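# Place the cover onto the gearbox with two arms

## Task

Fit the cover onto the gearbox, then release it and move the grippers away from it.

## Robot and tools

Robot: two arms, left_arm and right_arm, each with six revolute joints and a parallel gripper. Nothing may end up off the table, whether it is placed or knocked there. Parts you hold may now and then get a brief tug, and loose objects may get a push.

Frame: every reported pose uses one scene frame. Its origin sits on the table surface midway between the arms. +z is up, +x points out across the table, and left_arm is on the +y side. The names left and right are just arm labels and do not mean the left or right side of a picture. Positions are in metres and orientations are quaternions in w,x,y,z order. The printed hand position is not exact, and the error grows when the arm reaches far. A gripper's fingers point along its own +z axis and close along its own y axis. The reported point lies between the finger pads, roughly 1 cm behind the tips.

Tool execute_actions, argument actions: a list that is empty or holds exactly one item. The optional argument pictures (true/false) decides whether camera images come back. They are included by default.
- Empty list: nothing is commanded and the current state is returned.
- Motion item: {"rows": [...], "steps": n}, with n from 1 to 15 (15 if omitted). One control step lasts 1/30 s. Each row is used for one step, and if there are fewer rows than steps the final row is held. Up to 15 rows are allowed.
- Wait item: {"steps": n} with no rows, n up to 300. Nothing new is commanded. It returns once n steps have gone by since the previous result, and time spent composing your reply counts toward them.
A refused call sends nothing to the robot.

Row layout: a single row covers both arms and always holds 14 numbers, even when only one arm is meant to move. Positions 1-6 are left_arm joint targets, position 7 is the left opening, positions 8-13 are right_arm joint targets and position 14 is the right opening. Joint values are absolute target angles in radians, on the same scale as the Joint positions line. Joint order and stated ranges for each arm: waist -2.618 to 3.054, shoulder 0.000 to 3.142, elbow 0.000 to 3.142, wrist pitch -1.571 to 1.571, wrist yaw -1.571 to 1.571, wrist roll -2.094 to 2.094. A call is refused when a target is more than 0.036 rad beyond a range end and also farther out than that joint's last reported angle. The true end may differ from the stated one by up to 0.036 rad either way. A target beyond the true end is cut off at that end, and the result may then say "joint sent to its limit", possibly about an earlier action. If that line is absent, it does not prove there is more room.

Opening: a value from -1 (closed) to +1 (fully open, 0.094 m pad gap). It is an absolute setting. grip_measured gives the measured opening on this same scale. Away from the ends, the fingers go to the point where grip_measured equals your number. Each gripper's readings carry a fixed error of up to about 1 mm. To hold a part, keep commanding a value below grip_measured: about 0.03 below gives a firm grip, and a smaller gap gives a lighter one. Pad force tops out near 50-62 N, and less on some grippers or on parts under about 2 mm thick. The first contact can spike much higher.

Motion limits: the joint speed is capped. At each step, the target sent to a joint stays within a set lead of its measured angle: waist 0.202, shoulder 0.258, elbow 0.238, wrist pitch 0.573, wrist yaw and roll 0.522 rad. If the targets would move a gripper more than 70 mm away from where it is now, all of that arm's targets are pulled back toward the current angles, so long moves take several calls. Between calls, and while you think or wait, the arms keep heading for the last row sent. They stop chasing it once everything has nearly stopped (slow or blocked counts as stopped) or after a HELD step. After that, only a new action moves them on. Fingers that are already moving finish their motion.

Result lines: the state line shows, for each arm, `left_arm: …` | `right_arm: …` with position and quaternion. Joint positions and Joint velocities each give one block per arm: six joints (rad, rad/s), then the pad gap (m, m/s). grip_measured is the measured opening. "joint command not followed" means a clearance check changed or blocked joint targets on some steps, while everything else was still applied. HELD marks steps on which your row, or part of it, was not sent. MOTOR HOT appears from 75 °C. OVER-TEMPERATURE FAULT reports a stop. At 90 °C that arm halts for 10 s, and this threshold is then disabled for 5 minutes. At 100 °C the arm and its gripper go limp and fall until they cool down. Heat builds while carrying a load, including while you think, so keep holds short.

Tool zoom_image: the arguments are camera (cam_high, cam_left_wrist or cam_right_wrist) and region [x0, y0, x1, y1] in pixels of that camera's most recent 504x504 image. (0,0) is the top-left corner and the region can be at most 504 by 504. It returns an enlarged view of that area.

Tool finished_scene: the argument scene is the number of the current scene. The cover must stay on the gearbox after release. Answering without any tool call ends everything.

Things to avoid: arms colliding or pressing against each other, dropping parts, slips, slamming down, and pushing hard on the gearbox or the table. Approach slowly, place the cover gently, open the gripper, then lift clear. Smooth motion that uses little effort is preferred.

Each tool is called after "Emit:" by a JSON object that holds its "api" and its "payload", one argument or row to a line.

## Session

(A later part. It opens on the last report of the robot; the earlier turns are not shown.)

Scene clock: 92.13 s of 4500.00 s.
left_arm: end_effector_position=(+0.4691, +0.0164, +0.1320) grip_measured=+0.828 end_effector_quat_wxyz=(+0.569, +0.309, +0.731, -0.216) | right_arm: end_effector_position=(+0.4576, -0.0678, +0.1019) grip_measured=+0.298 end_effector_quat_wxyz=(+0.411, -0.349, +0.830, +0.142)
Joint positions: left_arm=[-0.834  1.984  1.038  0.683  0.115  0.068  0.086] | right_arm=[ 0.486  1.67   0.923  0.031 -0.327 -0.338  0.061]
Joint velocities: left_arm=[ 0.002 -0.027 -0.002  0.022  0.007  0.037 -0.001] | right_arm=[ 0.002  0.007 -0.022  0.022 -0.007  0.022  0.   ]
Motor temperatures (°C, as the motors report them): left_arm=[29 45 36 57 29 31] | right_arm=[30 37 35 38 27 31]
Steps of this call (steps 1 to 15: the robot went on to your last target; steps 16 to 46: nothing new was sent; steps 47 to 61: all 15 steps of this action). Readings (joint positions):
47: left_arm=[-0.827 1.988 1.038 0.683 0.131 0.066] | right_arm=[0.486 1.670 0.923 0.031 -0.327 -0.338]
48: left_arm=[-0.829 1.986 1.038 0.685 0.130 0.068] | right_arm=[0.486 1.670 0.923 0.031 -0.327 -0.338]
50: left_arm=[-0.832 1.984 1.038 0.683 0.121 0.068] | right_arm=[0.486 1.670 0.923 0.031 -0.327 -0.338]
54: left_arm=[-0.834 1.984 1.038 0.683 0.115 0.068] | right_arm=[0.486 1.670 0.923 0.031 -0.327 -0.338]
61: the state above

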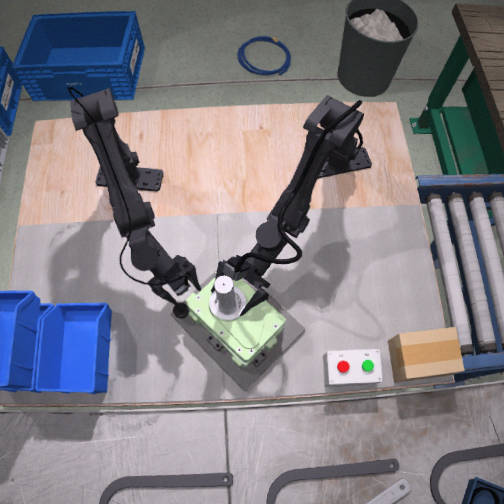

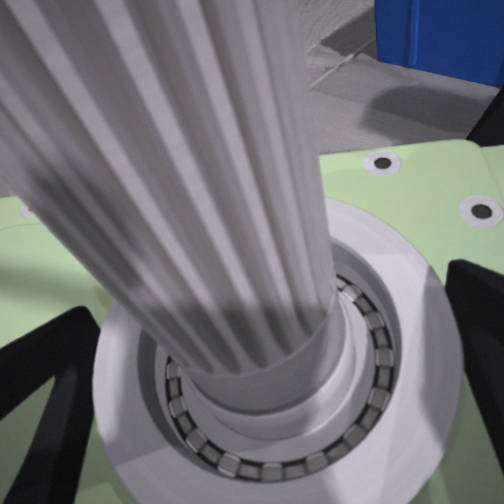

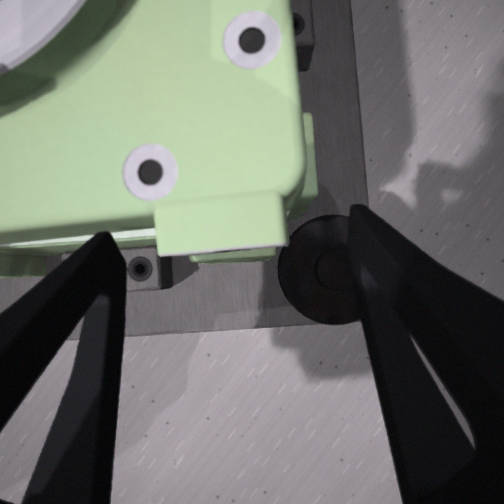

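Emit:
{"api": "execute_actions", "payload": {
  "actions": [
    {"rows":[[-0.86,1.98,1.04,0.55,0.09,-0.05,0.78,0.486,1.66,0.92,0.03,-0.327,-0.34,0.3],[-0.86,2.0,1.04,0.52,0.06,-0.15,0.78,0.486,1.66,0.92,0.03,-0.327,-0.34,0.3],[-0.86,2.01,1.04,0.5,0.04,-0.22,0.78,0.486,1.66,0.92,0.03,-0.327,-0.34,0.3]],"steps":12}
  ],
  "pictures": false
}}

Emit:
{"api": "execute_actions", "payload": {
  "actions": [
    {"rows":[[-0.84,2.01,1.04,0.5,0.1,-0.22,0.78,0.486,1.66,0.92,0.03,-0.327,-0.34,0.3],[-0.82,2.01,1.04,0.5,0.16,-0.22,0.78,0.486,1.66,0.92,0.03,-0.327,-0.34,0.3],[-0.80,2.01,1.04,0.5,0.22,-0.22,0.78,0.486,1.66,0.92,0.03,-0.327,-0.34,0.3]],"steps":15}
  ]
}}

Scene clock: 93.80 s of 4500.00 s.
left_arm: end_effector_position=(+0.4701, +0.0171, +0.1314) grip_measured=+0.828 end_effector_quat_wxyz=(+0.565, +0.289, +0.740, -0.221) | right_arm: end_effector_position=(+0.4576, -0.0678, +0.1019) grip_measured=+0.298 end_effector_quat_wxyz=(+0.411, -0.349, +0.830, +0.142)
Joint positions: left_arm=[-0.839  1.984  1.039  0.678  0.093  0.025  0.086] | right_arm=[ 0.486  1.67   0.923  0.031 -0.327 -0.338  0.061]
Joint velocities: left_arm=[ 0.007 -0.012 -0.012  0.007 -0.007 -0.037  0.001] | right_arm=[ 0.002 -0.002 -0.002  0.037 -0.095 -0.022 -0.   ]
Motor temperatures (°C, as the motors report them): left_arm=[29 45 36 56 29 31] | right_arm=[30 37 35 38 27 31]
Steps of this call (steps 1 to 15: the robot went on to your last target; steps 16 to 38: nothing new was sent; steps 39 to 50: all 12 steps of this action). Readings (joint positions):
39: left_arm=[-0.834 1.984 1.038 0.681 0.113 0.060] | right_arm=[0.486 1.670 0.923 0.031 -0.327 -0.338]
40: left_arm=[-0.835 1.984 1.038 0.680 0.106 0.044] | right_arm=[0.486 1.670 0.923 0.031 -0.327 -0.338]
42: left_arm=[-0.839 1.984 1.039 0.678 0.093 0.025] | right_arm=[0.486 1.670 0.923 0.031 -0.327 -0.338]
46: left_arm=[-0.839 1.984 1.039 0.678 0.093 0.025] | right_arm=[0.486 1.670 0.923 0.031 -0.327 -0.338]
50: the state above

Scene clock: 94.30 s of 4500.00 s.
left_arm: end_effector_position=(+0.4745, +0.0211, +0.1387) grip_measured=+0.827 end_effector_quat_wxyz=(+0.555, +0.264, +0.742, -0.267) | right_arm: end_effector_position=(+0.4576, -0.0678, +0.1019) grip_measured=+0.298 end_effector_quat_wxyz=(+0.411, -0.349, +0.830, +0.142)
Joint positions: left_arm=[-0.804  1.982  1.046  0.688  0.171 -0.064  0.086] | right_arm=[ 0.486  1.67   0.923  0.031 -0.327 -0.338  0.061]
Joint velocities: left_arm=[-0.022 -0.002 -0.007 -0.037 -0.007 -0.022  0.   ] | right_arm=[ 0.007 -0.002  0.002 -0.037 -0.007 -0.007  0.   ]
Motor temperatures (°C, as the motors report them): left_arm=[29 45 36 56 29 31] | right_arm=[30 37 35 38 27 31]
Steps of this call (steps 1 to 15: all 15 steps of this action). Readings (joint positions):
1: left_arm=[-0.839 1.984 1.039 0.678 0.095 0.025] | right_arm=[0.486 1.670 0.923 0.031 -0.327 -0.338]
2: left_arm=[-0.835 1.984 1.039 0.678 0.103 0.024] | right_arm=[0.486 1.670 0.923 0.031 -0.327 -0.338]
4: left_arm=[-0.821 1.984 1.044 0.681 0.134 -0.005] | right_arm=[0.486 1.670 0.923 0.031 -0.327 -0.338]
8: left_arm=[-0.806 1.982 1.046 0.686 0.166 -0.058] | right_arm=[0.486 1.670 0.923 0.031 -0.327 -0.338]
15: the state above

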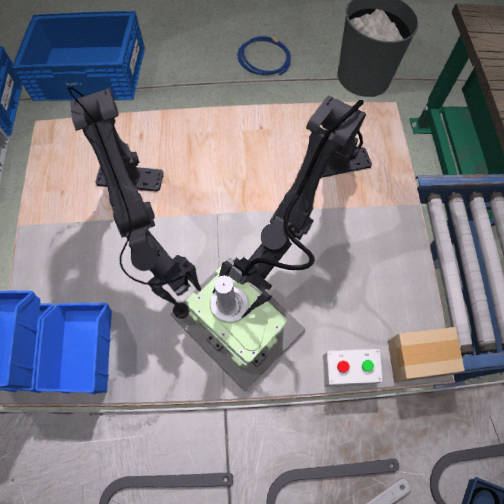

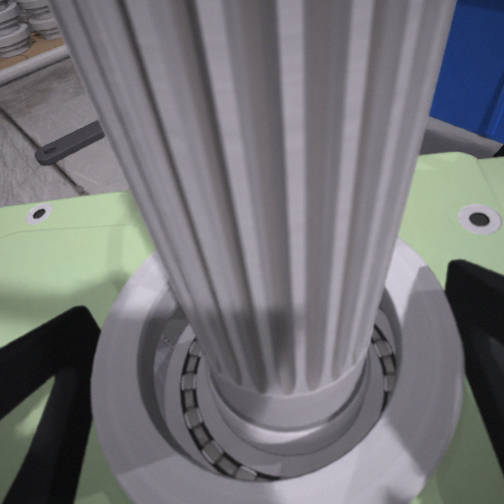

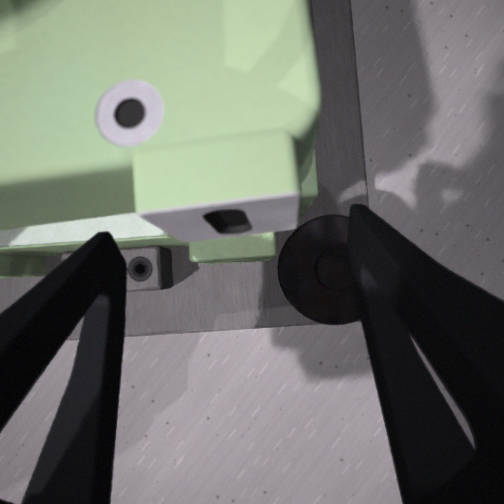

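Emit:
{"api": "execute_actions", "payload": {
  "actions": [
    {"rows":[[-0.82,1.98,1.03,0.55,0.17,-0.1,0.78,0.486,1.66,0.92,0.03,-0.327,-0.34,0.3],[-0.835,1.96,1.02,0.55,0.14,-0.05,0.78,0.486,1.66,0.92,0.03,-0.327,-0.34,0.3],[-0.85,1.96,1.02,0.55,0.125,-0.02,0.78,0.486,1.66,0.92,0.03,-0.327,-0.34,0.3]],"steps":15}
  ]
}}

Scene clock: 95.67 s of 4500.00 s.
left_arm: end_effector_position=(+0.4706, +0.0183, +0.1344) grip_measured=+0.828 end_effector_quat_wxyz=(+0.561, +0.291, +0.741, -0.224) | right_arm: end_effector_position=(+0.4576, -0.0678, +0.1019) grip_measured=+0.298 end_effector_quat_wxyz=(+0.411, -0.349, +0.830, +0.142)
Joint positions: left_arm=[-0.832  1.974  1.046  0.654  0.109  0.024  0.086] | right_arm=[ 0.486  1.67   0.923  0.031 -0.327 -0.338  0.061]
Joint velocities: left_arm=[ 0.007  0.012 -0.012 -0.007 -0.139 -0.022 -0.   ] | right_arm=[ 0.007  0.007 -0.022 -0.022  0.037  0.037  0.   ]
Motor temperatures (°C, as the motors report them): left_arm=[29 45 36 55 29 31] | right_arm=[30 37 35 37 27 31]
Steps of this call (steps 1 to 15: the robot went on to your last target; steps 16 to 26: nothing new was sent; steps 27 to 41: all 15 steps of this action). Readings (joint positions):
27: left_arm=[-0.804 1.980 1.046 0.689 0.169 -0.056] | right_arm=[0.486 1.670 0.923 0.031 -0.327 -0.338]
28: left_arm=[-0.807 1.978 1.046 0.684 0.165 -0.042] | right_arm=[0.486 1.670 0.923 0.031 -0.327 -0.338]
30: left_arm=[-0.818 1.976 1.046 0.670 0.139 -0.010] | right_arm=[0.486 1.670 0.923 0.031 -0.327 -0.338]
34: left_arm=[-0.830 1.976 1.046 0.660 0.114 0.022] | right_arm=[0.486 1.670 0.923 0.031 -0.327 -0.338]
41: the state above

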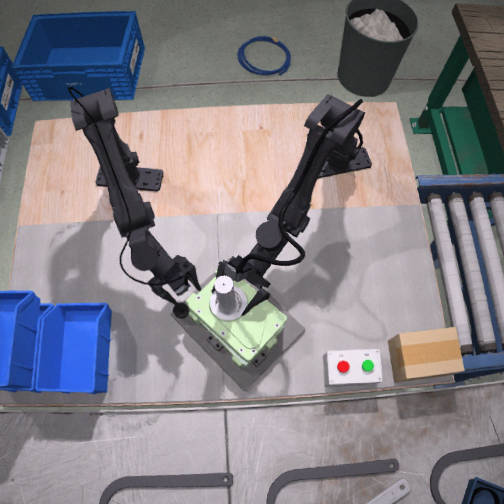

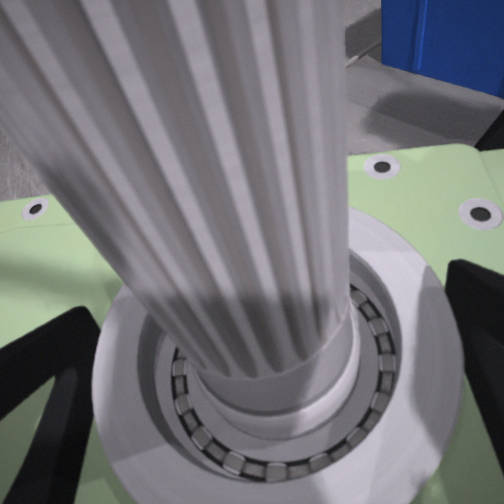

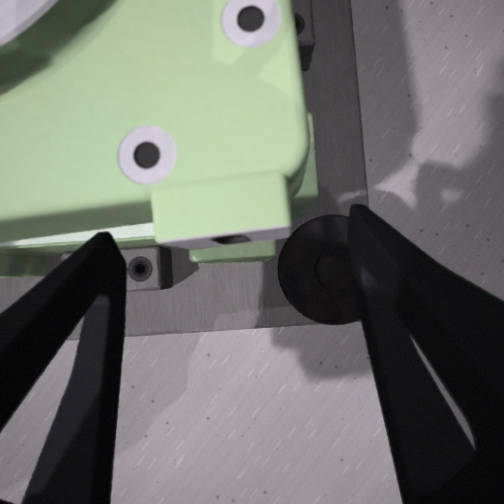

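Emit:
{"api": "execute_actions", "payload": {
  "actions": [
    {"rows":[[-0.855,1.95,1.03,0.57,0.16,0.0,0.78,0.486,1.66,0.92,0.03,-0.327,-0.34,0.3],[-0.855,1.945,1.03,0.57,0.2,0.0,0.78,0.486,1.66,0.92,0.03,-0.327,-0.34,0.3]],"steps":15}
  ]
}}

Emit:
{"api": "zoom_image", "payload": {
  "camera": "cam_left_wrist",
  "region": [110,230,430,504]
}}

Scene clock: 96.90 s of 4500.00 s.
left_arm: end_effector_position=(+0.4685, +0.0172, +0.1343) grip_measured=+0.828 end_effector_quat_wxyz=(+0.559, +0.300, +0.740, -0.224) | right_arm: end_effector_position=(+0.4576, -0.0678, +0.1019) grip_measured=+0.298 end_effector_quat_wxyz=(+0.411, -0.349, +0.830, +0.142)
Joint positions: left_arm=[-0.832  1.969  1.046  0.643  0.12   0.037  0.086] | right_arm=[ 0.486  1.67   0.923  0.031 -0.327 -0.338  0.061]
Joint velocities: left_arm=[ 0.022 -0.002 -0.007 -0.051 -0.081  0.022 -0.001] | right_arm=[-0.007 -0.012 -0.007 -0.051  0.037 -0.051 -0.001]
Motor temperatures (°C, as the motors report them): left_arm=[29 45 36 55 30 31] | right_arm=[30 37 35 37 27 31]
Steps of this call (steps 1 to 15: the robot went on to your last target; steps 16 to 22: nothing new was sent; steps 23 to 37: all 15 steps of this action). Readings (joint positions):
23: left_arm=[-0.832 1.973 1.046 0.654 0.110 0.027] | right_arm=[0.486 1.670 0.923 0.031 -0.327 -0.338]
24: left_arm=[-0.832 1.972 1.046 0.651 0.113 0.031] | right_arm=[0.486 1.670 0.923 0.031 -0.327 -0.338]
26: left_arm=[-0.832 1.969 1.046 0.644 0.119 0.037] | right_arm=[0.486 1.670 0.923 0.031 -0.327 -0.338]
30: left_arm=[-0.832 1.969 1.046 0.643 0.120 0.037] | right_arm=[0.486 1.670 0.923 0.031 -0.327 -0.338]
37: the state above

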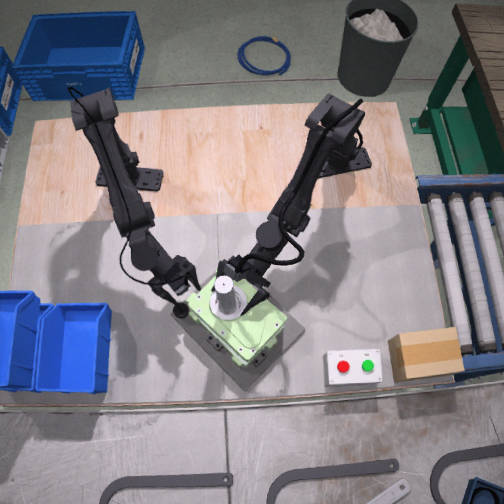

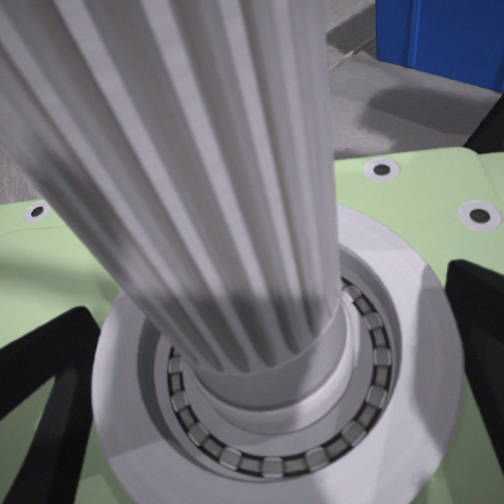

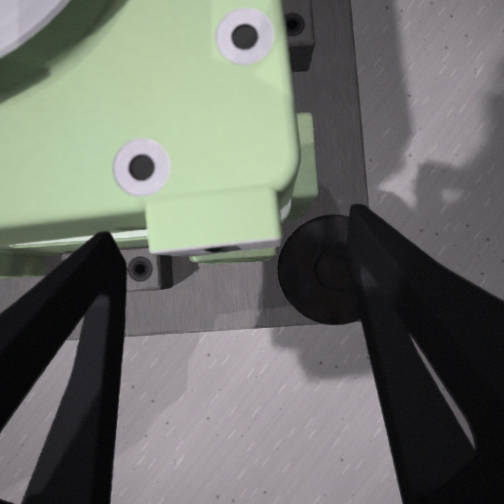

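Region (110, 230, 430, 504) of cam_left_wrist's 504x504 image, scaled by 1.575, with more detail than that image has; it fills the top 432 rows of this view, and the rest is white.

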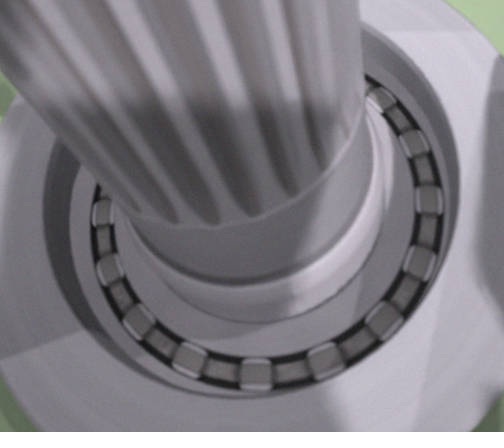

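Emit:
{"api": "execute_actions", "payload": {
  "actions": [
    {"rows":[[-0.85,1.95,1.05,0.58,0.17,0.02,0.78,0.486,1.66,0.92,0.03,-0.327,-0.34,0.3],[-0.85,1.96,1.065,0.58,0.17,0.02,0.78,0.486,1.66,0.92,0.03,-0.327,-0.34,0.3],[-0.85,1.97,1.075,0.58,0.17,0.02,0.78,0.486,1.66,0.92,0.03,-0.327,-0.34,0.3]],"steps":15}
  ]
}}

Emit:
{"api": "zoom_image", "payload": {
  "camera": "cam_left_wrist",
  "region": [110,230,430,504]
}}

Scene clock: 98.17 s of 4500.00 s.
left_arm: end_effector_position=(+0.4691, +0.0172, +0.1343) grip_measured=+0.828 end_effector_quat_wxyz=(+0.558, +0.301, +0.741, -0.222) | right_arm: end_effector_position=(+0.4576, -0.0678, +0.1019) grip_measured=+0.298 end_effector_quat_wxyz=(+0.411, -0.349, +0.830, +0.142)
Joint positions: left_arm=[-0.832  1.969  1.051  0.633  0.118  0.042  0.086] | right_arm=[ 0.486  1.67   0.923  0.031 -0.327 -0.338  0.061]
Joint velocities: left_arm=[ 0.007 -0.002  0.007 -0.037 -0.007 -0.051  0.   ] | right_arm=[ 0.012 -0.002 -0.012  0.066 -0.022  0.007 -0.   ]
Motor temperatures (°C, as the motors report them): left_arm=[29 45 36 54 30 31] | right_arm=[30 37 35 37 27 31]
Steps of this call (steps 1 to 15: the robot went on to your last target; steps 16 to 23: nothing new was sent; steps 24 to 38: all 15 steps of this action). Readings (joint positions):
24: left_arm=[-0.832 1.969 1.046 0.643 0.118 0.039] | right_arm=[0.486 1.670 0.923 0.031 -0.327 -0.338]
25: left_arm=[-0.832 1.969 1.046 0.643 0.118 0.040] | right_arm=[0.486 1.670 0.923 0.031 -0.327 -0.338]
27: left_arm=[-0.832 1.969 1.049 0.638 0.118 0.040] | right_arm=[0.486 1.670 0.923 0.031 -0.327 -0.338]
31: left_arm=[-0.832 1.969 1.051 0.634 0.118 0.042] | right_arm=[0.486 1.670 0.923 0.031 -0.327 -0.338]
38: the state above

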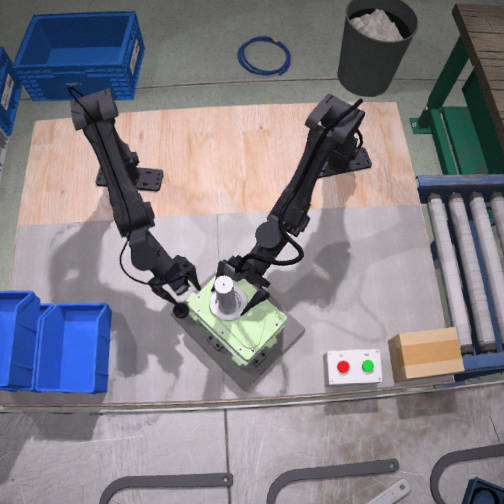

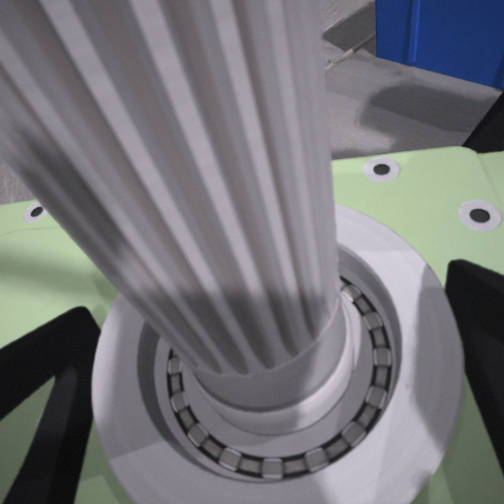

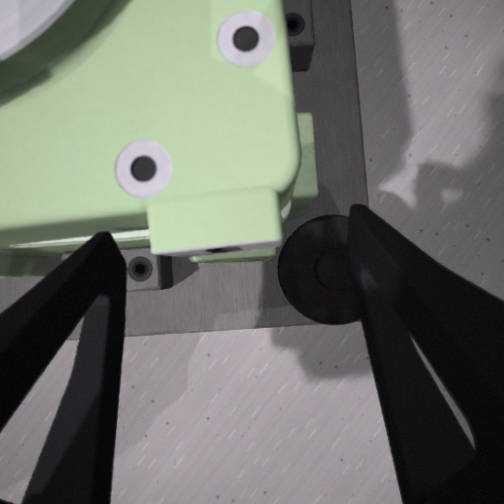

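Region (110, 230, 430, 504) of cam_left_wrist's 504x504 image, scaled by 1.575, with more detail than that image has; it fills the top 432 rows of this view, and the rest is white.

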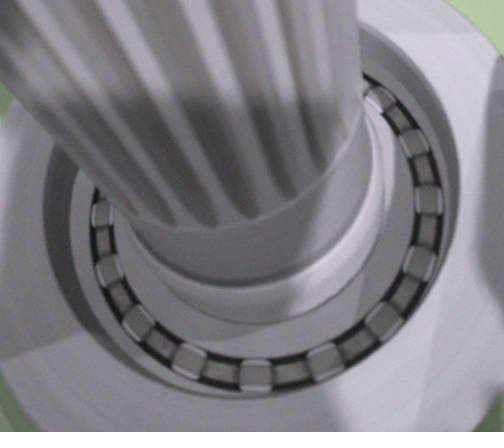

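More.

Emit:
{"api": "execute_actions", "payload": {
  "actions": [
    {"rows":[[-0.855,1.975,1.085,0.59,0.17,0.02,0.78,0.486,1.66,0.92,0.03,-0.327,-0.34,0.3],[-0.86,1.98,1.095,0.6,0.17,0.02,0.78,0.486,1.66,0.92,0.03,-0.327,-0.34,0.3]],"steps":15}
  ]
}}

Emit:
{"api": "zoom_image", "payload": {
  "camera": "cam_left_wrist",
  "region": [110,230,430,504]
}}

Scene clock: 99.30 s of 4500.00 s.
left_arm: end_effector_position=(+0.4706, +0.0155, +0.1347) grip_measured=+0.828 end_effector_quat_wxyz=(+0.556, +0.302, +0.742, -0.221) | right_arm: end_effector_position=(+0.4576, -0.0678, +0.1019) grip_measured=+0.298 end_effector_quat_wxyz=(+0.411, -0.349, +0.830, +0.142)
Joint positions: left_arm=[-0.833  1.973  1.065  0.619  0.116  0.042  0.086] | right_arm=[ 0.486  1.67   0.923  0.031 -0.327 -0.338  0.061]
Joint velocities: left_arm=[-0.007  0.007 -0.007 -0.081  0.066 -0.051 -0.   ] | right_arm=[-0.007  0.002 -0.002 -0.022 -0.051 -0.037 -0.001]
Motor temperatures (°C, as the motors report them): left_arm=[29 45 36 54 30 31] | right_arm=[30 37 35 37 27 31]
Steps of this call (steps 1 to 15: the robot went on to your last target; steps 16 to 19: nothing new was sent; steps 20 to 34: all 15 steps of this action). Readings (joint positions):
20: left_arm=[-0.832 1.969 1.051 0.633 0.118 0.042] | right_arm=[0.486 1.670 0.923 0.031 -0.327 -0.338]
21: left_arm=[-0.832 1.969 1.053 0.632 0.118 0.042] | right_arm=[0.486 1.670 0.923 0.031 -0.327 -0.338]
23: left_arm=[-0.833 1.970 1.059 0.624 0.117 0.042] | right_arm=[0.486 1.670 0.923 0.031 -0.327 -0.338]
27: left_arm=[-0.833 1.971 1.063 0.620 0.116 0.042] | right_arm=[0.486 1.670 0.923 0.031 -0.327 -0.338]
34: the state above

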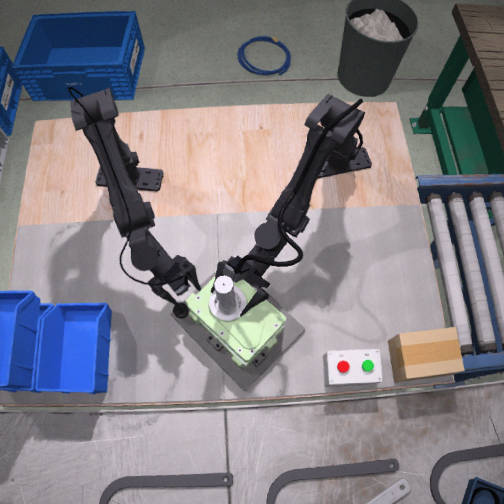

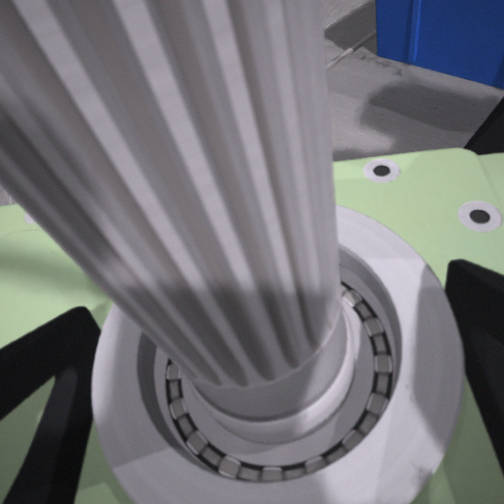

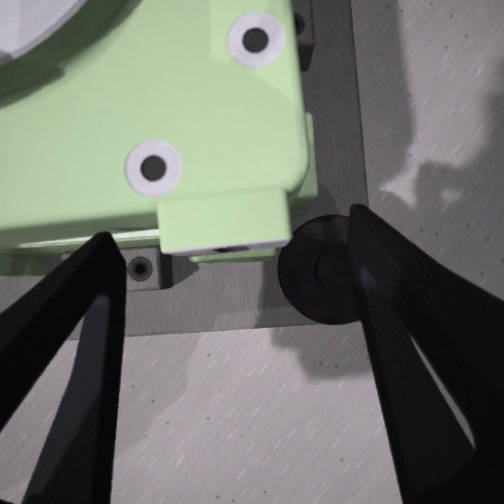

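Region (110, 230, 430, 504) of cam_left_wrist's 504x504 image, scaled by 1.575, with more detail than that image has; it fills the top 432 rows of this view, and the rest is white.

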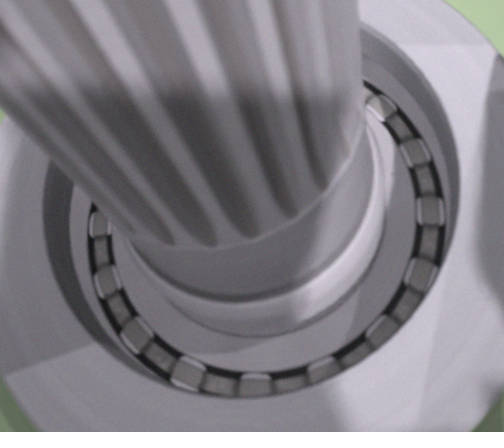

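Emit:
{"api": "execute_actions", "payload": {
  "actions": [
    {"rows":[[-0.87,1.97,1.08,0.61,0.2,0.03,0.78,0.486,1.66,0.92,0.03,-0.327,-0.34,0.3],[-0.88,1.96,1.075,0.62,0.23,0.03,0.78,0.486,1.66,0.92,0.03,-0.327,-0.34,0.3]],"steps":12}
  ]
}}

Emit:
{"api": "zoom_image", "payload": {
  "camera": "cam_left_wrist",
  "region": [110,230,430,504]
}}

Scene clock: 100.50 s of 4500.00 s.
left_arm: end_effector_position=(+0.4698, +0.0146, +0.1346) grip_measured=+0.828 end_effector_quat_wxyz=(+0.556, +0.305, +0.741, -0.221) | right_arm: end_effector_position=(+0.4576, -0.0678, +0.1019) grip_measured=+0.298 end_effector_quat_wxyz=(+0.411, -0.349, +0.830, +0.142)
Joint positions: left_arm=[-0.835  1.973  1.065  0.618  0.118  0.049  0.086] | right_arm=[ 0.486  1.67   0.923  0.031 -0.327 -0.338  0.061]
Joint velocities: left_arm=[ 0.017  0.007  0.007  0.051  0.037 -0.007  0.   ] | right_arm=[ 0.002 -0.022 -0.017 -0.007 -0.051  0.007  0.   ]
Motor temperatures (°C, as the motors report them): left_arm=[29 45 36 54 30 31] | right_arm=[30 37 35 37 27 31]
Steps of this call (steps 1 to 15: the robot went on to your last target; steps 16 to 24: nothing new was sent; steps 25 to 36: all 12 steps of this action). Readings (joint positions):
25: left_arm=[-0.834 1.973 1.065 0.617 0.118 0.047] | right_arm=[0.486 1.670 0.923 0.031 -0.327 -0.338]
26: left_arm=[-0.835 1.973 1.065 0.617 0.118 0.047] | right_arm=[0.486 1.670 0.923 0.031 -0.327 -0.338]
28: left_arm=[-0.835 1.973 1.065 0.618 0.118 0.048] | right_arm=[0.486 1.670 0.923 0.031 -0.327 -0.338]
32: left_arm=[-0.835 1.973 1.065 0.618 0.118 0.048] | right_arm=[0.486 1.670 0.923 0.031 -0.327 -0.338]
36: the state above

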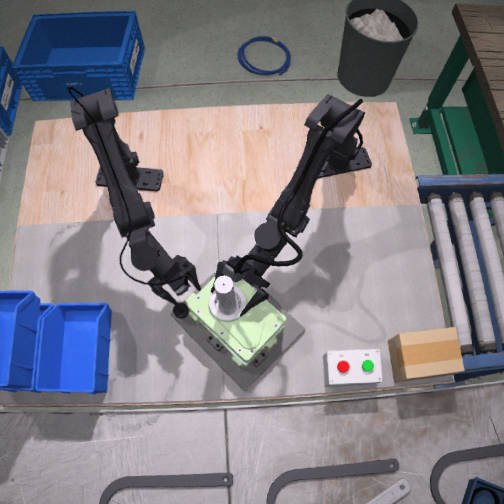

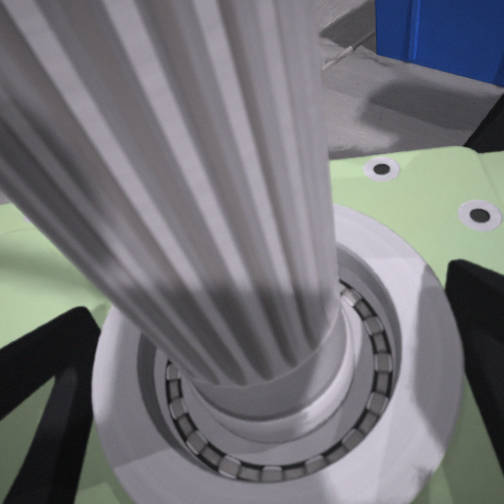

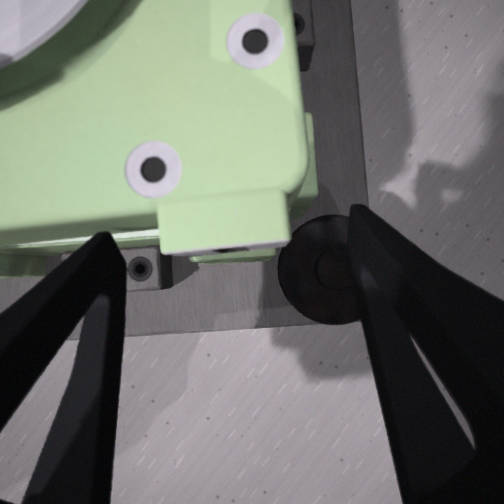

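Region (110, 230, 430, 504) of cam_left_wrist's 504x504 image, scaled by 1.575, with more detail than that image has; it fills the top 432 rows of this view, and the rest is white.

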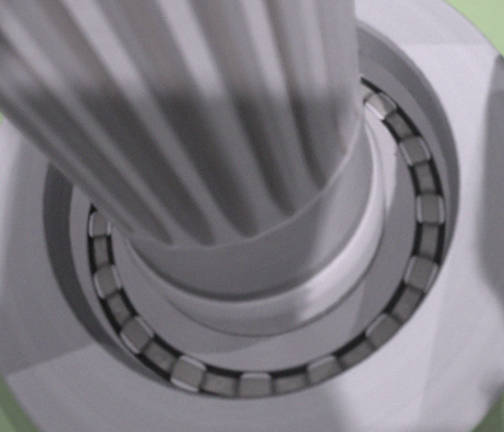

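Emit:
{"api": "execute_actions", "payload": {
  "actions": [
    {"rows":[[-0.865,1.99,1.06,0.55,0.18,0.0,0.78,0.486,1.66,0.92,0.03,-0.327,-0.34,0.3],[-0.86,2.01,1.05,0.48,0.17,-0.03,0.78,0.486,1.66,0.92,0.03,-0.327,-0.34,0.3],[-0.86,2.03,1.04,0.42,0.17,-0.05,0.78,0.486,1.66,0.92,0.03,-0.327,-0.34,0.3]],"steps":15}
  ]
}}

Scene clock: 101.63 s of 4500.00 s.
left_arm: end_effector_position=(+0.4701, +0.0156, +0.1314) grip_measured=+0.828 end_effector_quat_wxyz=(+0.552, +0.301, +0.746, -0.220) | right_arm: end_effector_position=(+0.4576, -0.0678, +0.1019) grip_measured=+0.298 end_effector_quat_wxyz=(+0.411, -0.349, +0.830, +0.142)
Joint positions: left_arm=[-0.835  1.976  1.065  0.612  0.113  0.038  0.086] | right_arm=[ 0.486  1.67   0.923  0.031 -0.327 -0.338  0.061]
Joint velocities: left_arm=[ 0.012 -0.002 -0.007  0.066 -0.007 -0.022 -0.001] | right_arm=[-0.007  0.017  0.012 -0.037  0.007 -0.022 -0.001]
Motor temperatures (°C, as the motors report them): left_arm=[29 45 36 54 30 31] | right_arm=[30 37 35 37 27 31]
Steps of this call (steps 1 to 15: the robot went on to your last target; steps 16 to 19: nothing new was sent; steps 20 to 34: all 15 steps of this action). Readings (joint positions):
20: left_arm=[-0.835 1.974 1.065 0.616 0.116 0.048] | right_arm=[0.486 1.670 0.923 0.031 -0.327 -0.338]
21: left_arm=[-0.835 1.975 1.065 0.614 0.113 0.044] | right_arm=[0.486 1.670 0.923 0.031 -0.327 -0.338]
23: left_arm=[-0.835 1.976 1.065 0.612 0.113 0.039] | right_arm=[0.486 1.670 0.923 0.031 -0.327 -0.338]
27: left_arm=[-0.835 1.976 1.065 0.612 0.113 0.038] | right_arm=[0.486 1.670 0.923 0.031 -0.327 -0.338]
34: the state above

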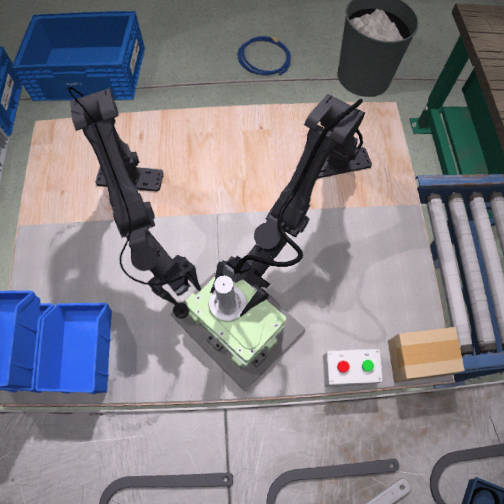

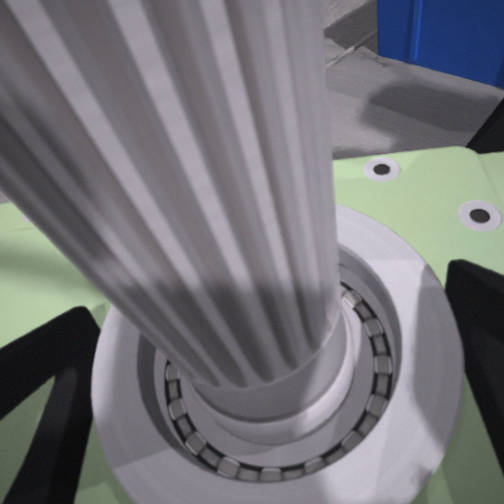

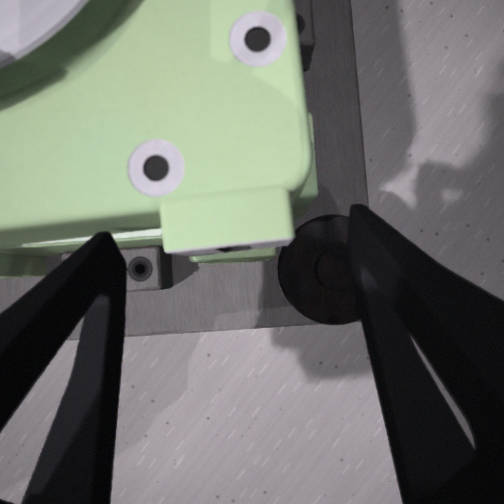

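Emit:
{"api": "zoom_image", "payload": {
  "camera": "cam_high",
  "region": [200,290,300,390]
}}

Emit:
{"api": "execute_actions", "payload": {
  "actions": [
    {"rows":[[-0.85,2.02,1.03,0.45,0.2,-0.01,0.78,0.486,1.66,0.92,0.03,-0.327,-0.34,0.3],[-0.84,2.01,1.02,0.45,0.23,0.0,0.78,0.486,1.66,0.92,0.03,-0.327,-0.34,0.3],[-0.83,2.0,1.01,0.45,0.25,0.0,0.78,0.486,1.66,0.92,0.03,-0.327,-0.34,0.3]],"steps":15}
  ]
}}

Region (200, 290, 300, 390) of cam_high's 504x504 image, scaled by 5.040, with more detail than that image has.

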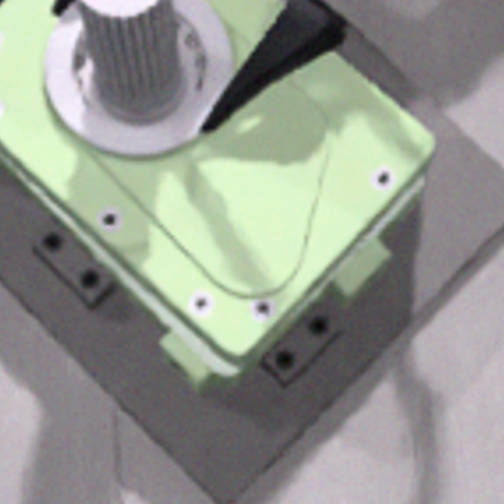

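Scene clock: 103.30 s of 4500.00 s.
left_arm: end_effector_position=(+0.4697, +0.0159, +0.1318) grip_measured=+0.828 end_effector_quat_wxyz=(+0.550, +0.309, +0.742, -0.228) | right_arm: end_effector_position=(+0.4576, -0.0679, +0.1019) grip_measured=+0.298 end_effector_quat_wxyz=(+0.411, -0.349, +0.830, +0.142)
Joint positions: left_arm=[-0.824  1.976  1.065  0.613  0.148  0.048  0.086] | right_arm=[ 0.486  1.67   0.923  0.03  -0.327 -0.338  0.061]
Joint velocities: left_arm=[-0.017 -0.002 -0.002 -0.007 -0.007  0.051 -0.   ] | right_arm=[ 0.012  0.002 -0.007 -0.007  0.125 -0.051  0.001]
Motor temperatures (°C, as the motors report them): left_arm=[29 44 36 53 30 31] | right_arm=[30 37 35 37 27 31]
Steps of this call (steps 1 to 15: the robot went on to your last target; steps 16 to 35: nothing new was sent; steps 36 to 50: all 15 steps of this action). Readings (joint positions):
36: left_arm=[-0.835 1.976 1.065 0.612 0.114 0.041] | right_arm=[0.486 1.670 0.923 0.031 -0.327 -0.338]
37: left_arm=[-0.834 1.976 1.065 0.612 0.117 0.044] | right_arm=[0.486 1.670 0.923 0.031 -0.327 -0.338]
39: left_arm=[-0.829 1.976 1.065 0.612 0.132 0.045] | right_arm=[0.486 1.670 0.923 0.031 -0.327 -0.338]
43: left_arm=[-0.824 1.976 1.065 0.613 0.147 0.048] | right_arm=[0.486 1.670 0.923 0.030 -0.327 -0.338]
50: the state above

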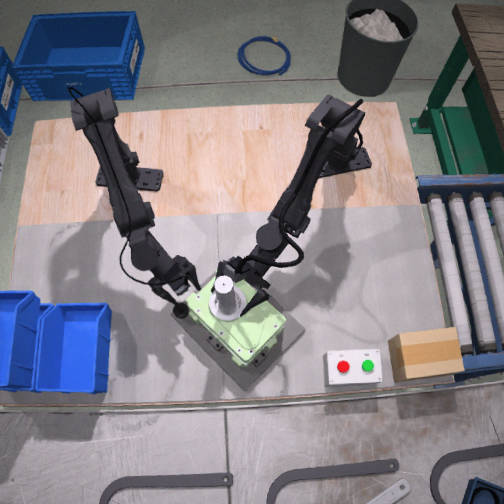

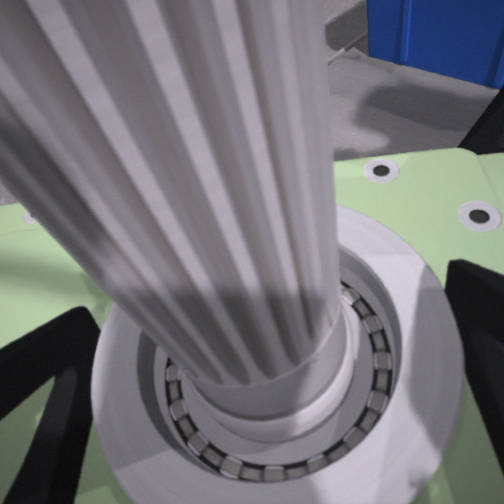

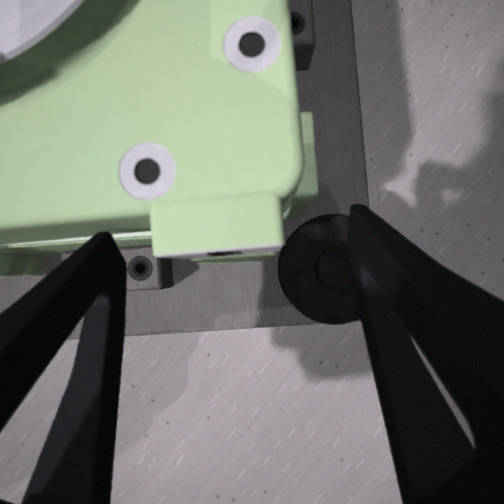

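Emit:
{"api": "zoom_image", "payload": {
  "camera": "cam_high",
  "region": [170,270,300,400]
}}

Emit:
{"api": "execute_actions", "payload": {
  "actions": [
    {"rows":[[-0.825,2.03,1.02,0.45,0.22,0.0,0.78,0.486,1.66,0.92,0.03,-0.327,-0.34,0.3],[-0.825,2.06,1.02,0.43,0.2,0.0,0.78,0.486,1.66,0.92,0.03,-0.327,-0.34,0.3],[-0.825,2.09,1.02,0.4,0.2,0.0,0.78,0.486,1.66,0.92,0.03,-0.327,-0.34,0.3]],"steps":15}
  ]
}}

Region (170, 270, 300, 400) of cam_high's 504x504 image, scaled by 3.877, with more detail than that image has.

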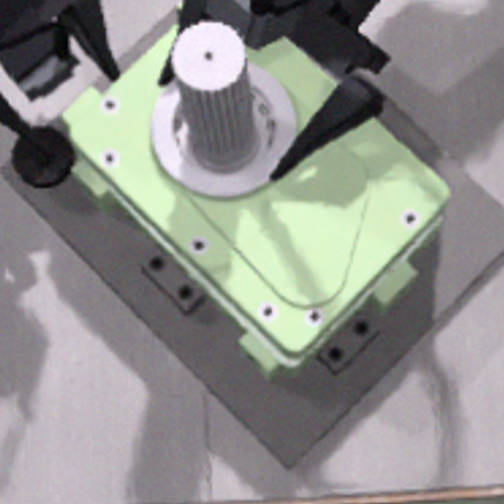

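Scene clock: 104.50 s of 4500.00 s.
left_arm: end_effector_position=(+0.4714, +0.0150, +0.1282) grip_measured=+0.828 end_effector_quat_wxyz=(+0.556, +0.320, +0.735, -0.222) | right_arm: end_effector_position=(+0.4576, -0.0679, +0.1019) grip_measured=+0.298 end_effector_quat_wxyz=(+0.411, -0.349, +0.830, +0.142)
Joint positions: left_arm=[-0.822  1.993  1.065  0.637  0.151  0.076  0.086] | right_arm=[ 0.486  1.67   0.923  0.03  -0.327 -0.338  0.061]
Joint velocities: left_arm=[-0.012 -0.022 -0.007  0.081  0.037 -0.095  0.   ] | right_arm=[ 0.007 -0.007  0.017  0.007  0.022 -0.022 -0.   ]
Motor temperatures (°C, as the motors report them): left_arm=[29 44 36 53 30 31] | right_arm=[30 37 35 37 27 31]
Steps of this call (steps 1 to 15: the robot went on to your last target; steps 16 to 21: nothing new was sent; steps 22 to 36: all 15 steps of this action). Readings (joint positions):
22: left_arm=[-0.823 1.976 1.065 0.613 0.147 0.048] | right_arm=[0.486 1.670 0.923 0.030 -0.327 -0.338]
23: left_arm=[-0.823 1.977 1.065 0.613 0.146 0.048] | right_arm=[0.486 1.670 0.923 0.030 -0.327 -0.338]
25: left_arm=[-0.823 1.981 1.065 0.620 0.145 0.051] | right_arm=[0.486 1.670 0.923 0.030 -0.327 -0.338]
29: left_arm=[-0.823 1.993 1.065 0.635 0.150 0.074] | right_arm=[0.486 1.670 0.923 0.030 -0.327 -0.338]
36: the state above

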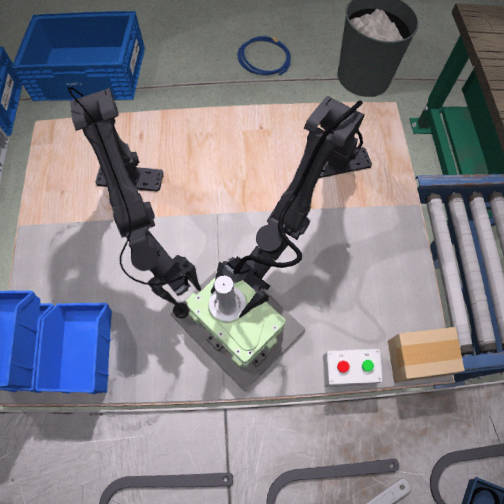

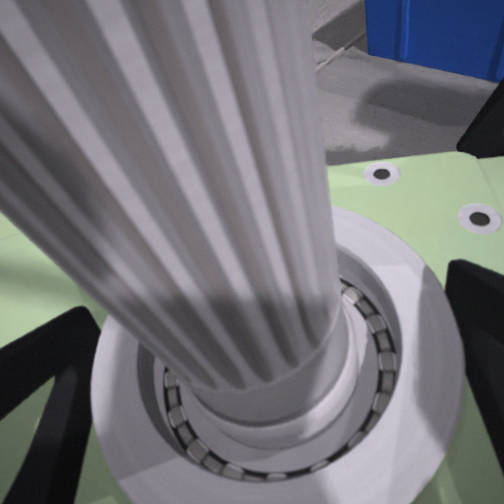

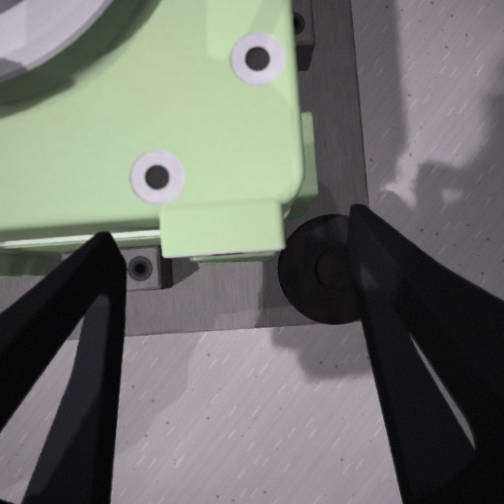

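Emit:
{"api": "execute_actions", "payload": {
  "actions": [
    {"rows":[[-0.82,2.07,1.01,0.4,0.23,-0.05,0.78,0.486,1.66,0.92,0.03,-0.327,-0.34,0.3],[-0.815,2.07,1.0,0.4,0.26,-0.1,0.78,0.486,1.66,0.92,0.03,-0.327,-0.34,0.3],[-0.81,2.07,1.0,0.4,0.29,-0.13,0.78,0.486,1.66,0.92,0.03,-0.327,-0.34,0.3]],"steps":15}
  ]
}}

Emit:
{"api": "zoom_image", "payload": {
  "camera": "cam_high",
  "region": [170,270,300,400]
}}

Scene clock: 106.10 s of 4500.00 s.
left_arm: end_effector_position=(+0.4718, +0.0159, +0.1274) grip_measured=+0.828 end_effector_quat_wxyz=(+0.549, +0.311, +0.738, -0.238) | right_arm: end_effector_position=(+0.4576, -0.0679, +0.1019) grip_measured=+0.298 end_effector_quat_wxyz=(+0.411, -0.349, +0.830, +0.142)
Joint positions: left_arm=[-0.812  1.996  1.065  0.639  0.178  0.044  0.086] | right_arm=[ 0.486  1.67   0.923  0.03  -0.327 -0.338  0.061]
Joint velocities: left_arm=[ 0.027 -0.017 -0.002  0.007 -0.007  0.022 -0.   ] | right_arm=[-0.002  0.012  0.007 -0.022  0.051  0.081  0.001]
Motor temperatures (°C, as the motors report them): left_arm=[29 43 35 52 30 31] | right_arm=[30 37 35 37 27 31]
Steps of this call (steps 1 to 15: the robot went on to your last target; steps 16 to 33: nothing new was sent; steps 34 to 48: all 15 steps of this action). Readings (joint positions):
34: left_arm=[-0.821 1.993 1.065 0.637 0.153 0.074] | right_arm=[0.486 1.670 0.923 0.030 -0.327 -0.338]
35: left_arm=[-0.820 1.993 1.065 0.637 0.158 0.067] | right_arm=[0.486 1.670 0.923 0.030 -0.327 -0.338]
37: left_arm=[-0.813 1.996 1.065 0.639 0.176 0.044] | right_arm=[0.486 1.670 0.923 0.030 -0.327 -0.338]
41: left_arm=[-0.812 1.996 1.065 0.639 0.178 0.044] | right_arm=[0.486 1.670 0.923 0.030 -0.327 -0.338]
48: the state above

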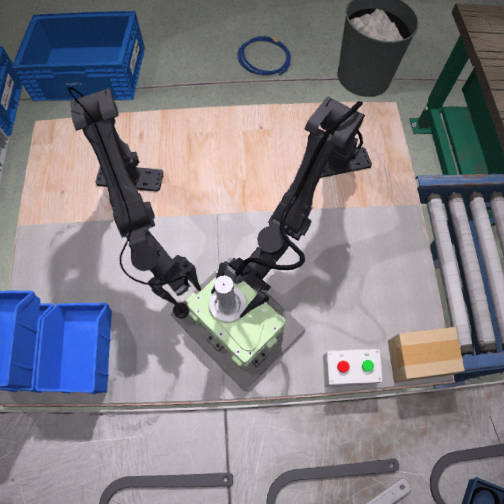

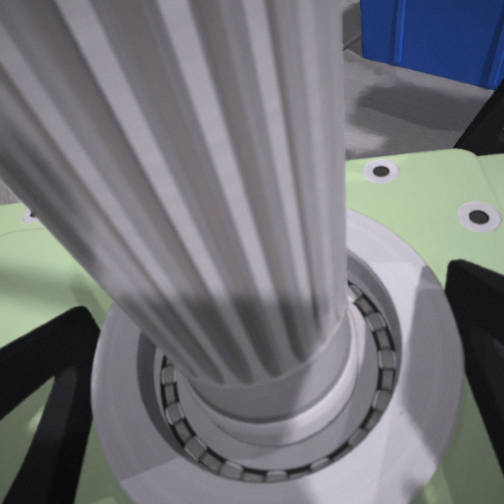

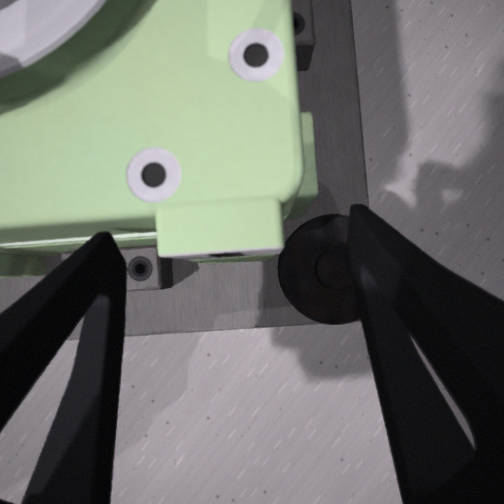

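Region (170, 270, 300, 400) of cam_high's 504x504 image, scaled by 3.877, with more detail than that image has.

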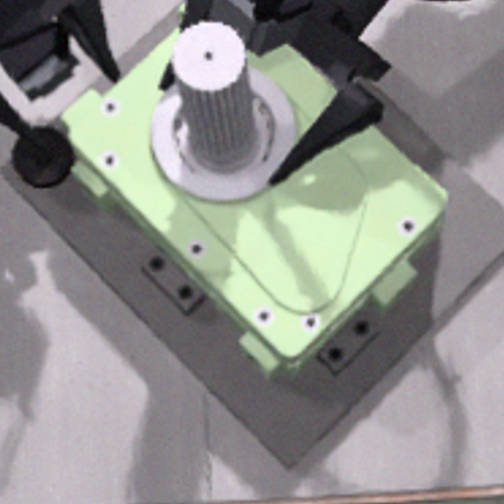

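Emit:
{"api": "execute_actions", "payload": {
  "actions": [
    {"rows":[[-0.812,2.09,1.01,0.4,0.22,-0.05,0.78,0.486,1.66,0.92,0.03,-0.327,-0.34,0.3],[-0.812,2.1,1.01,0.38,0.17,0.05,0.78,0.486,1.66,0.92,0.03,-0.327,-0.34,0.3],[-0.812,2.11,1.01,0.36,0.14,0.12,0.78,0.486,1.66,0.92,0.03,-0.327,-0.34,0.3],[-0.812,2.11,1.01,0.36,0.14,0.12,0.78,0.486,1.66,0.92,0.03,-0.327,-0.34,0.3],[-0.812,2.11,1.01,0.36,0.14,0.12,0.78,0.486,1.66,0.92,0.03,-0.327,-0.34,0.3],[-0.812,2.11,1.01,0.36,0.14,0.12,0.78,0.486,1.66,0.92,0.03,-0.327,-0.34,0.3],[-0.812,2.11,1.01,0.36,0.18,0.03,0.78,0.486,1.66,0.92,0.03,-0.327,-0.34,0.3],[-0.812,2.11,1.01,0.36,0.22,-0.08,0.78,0.486,1.66,0.92,0.03,-0.327,-0.34,0.3]],"steps":15}
  ]
}}

Scene clock: 107.80 s of 4500.00 s.
left_arm: end_effector_position=(+0.4723, +0.0164, +0.1274) grip_measured=+0.828 end_effector_quat_wxyz=(+0.550, +0.312, +0.738, -0.235) | right_arm: end_effector_position=(+0.4576, -0.0679, +0.1019) grip_measured=+0.298 end_effector_quat_wxyz=(+0.411, -0.349, +0.830, +0.142)
Joint positions: left_arm=[-0.812  1.996  1.065  0.639  0.174  0.048  0.086] | right_arm=[ 0.486  1.67   0.923  0.03  -0.327 -0.338  0.061]
Joint velocities: left_arm=[-0.007 -0.007 -0.022 -0.007 -0.081 -0.037  0.001] | right_arm=[ 0.002 -0.027  0.007 -0.037 -0.037 -0.007  0.   ]
Motor temperatures (°C, as the motors report them): left_arm=[29 43 35 52 30 31] | right_arm=[30 37 35 37 27 31]
Steps of this call (steps 1 to 15: the robot went on to your last target; steps 16 to 36: nothing new was sent; steps 37 to 51: all 15 steps of this action). Readings (joint positions):
37: left_arm=[-0.812 1.996 1.065 0.639 0.176 0.047] | right_arm=[0.486 1.670 0.923 0.030 -0.327 -0.338]
38: left_arm=[-0.812 1.996 1.065 0.639 0.174 0.052] | right_arm=[0.486 1.670 0.923 0.030 -0.327 -0.338]
40: left_arm=[-0.812 1.996 1.065 0.639 0.173 0.056] | right_arm=[0.486 1.670 0.923 0.030 -0.327 -0.338]
44: left_arm=[-0.812 1.996 1.065 0.639 0.174 0.049] | right_arm=[0.486 1.670 0.923 0.030 -0.327 -0.338]
51: the state above

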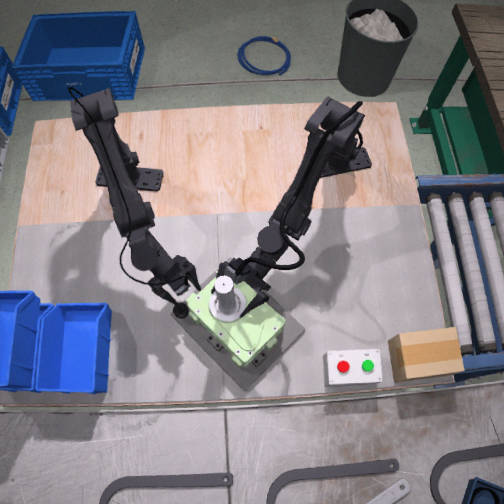

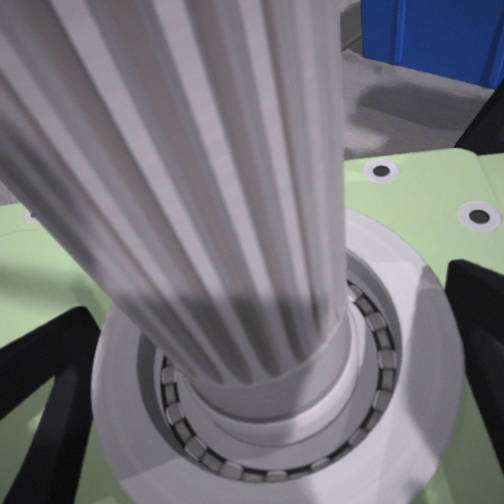

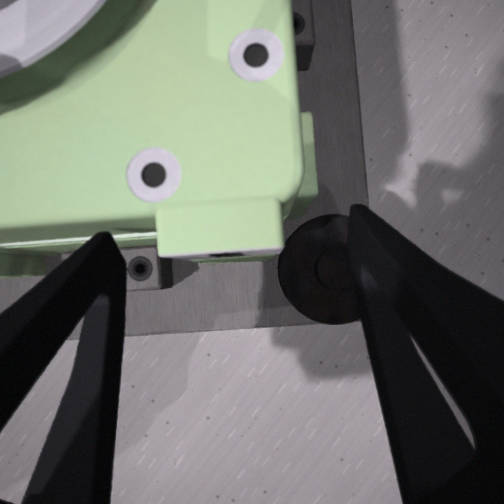

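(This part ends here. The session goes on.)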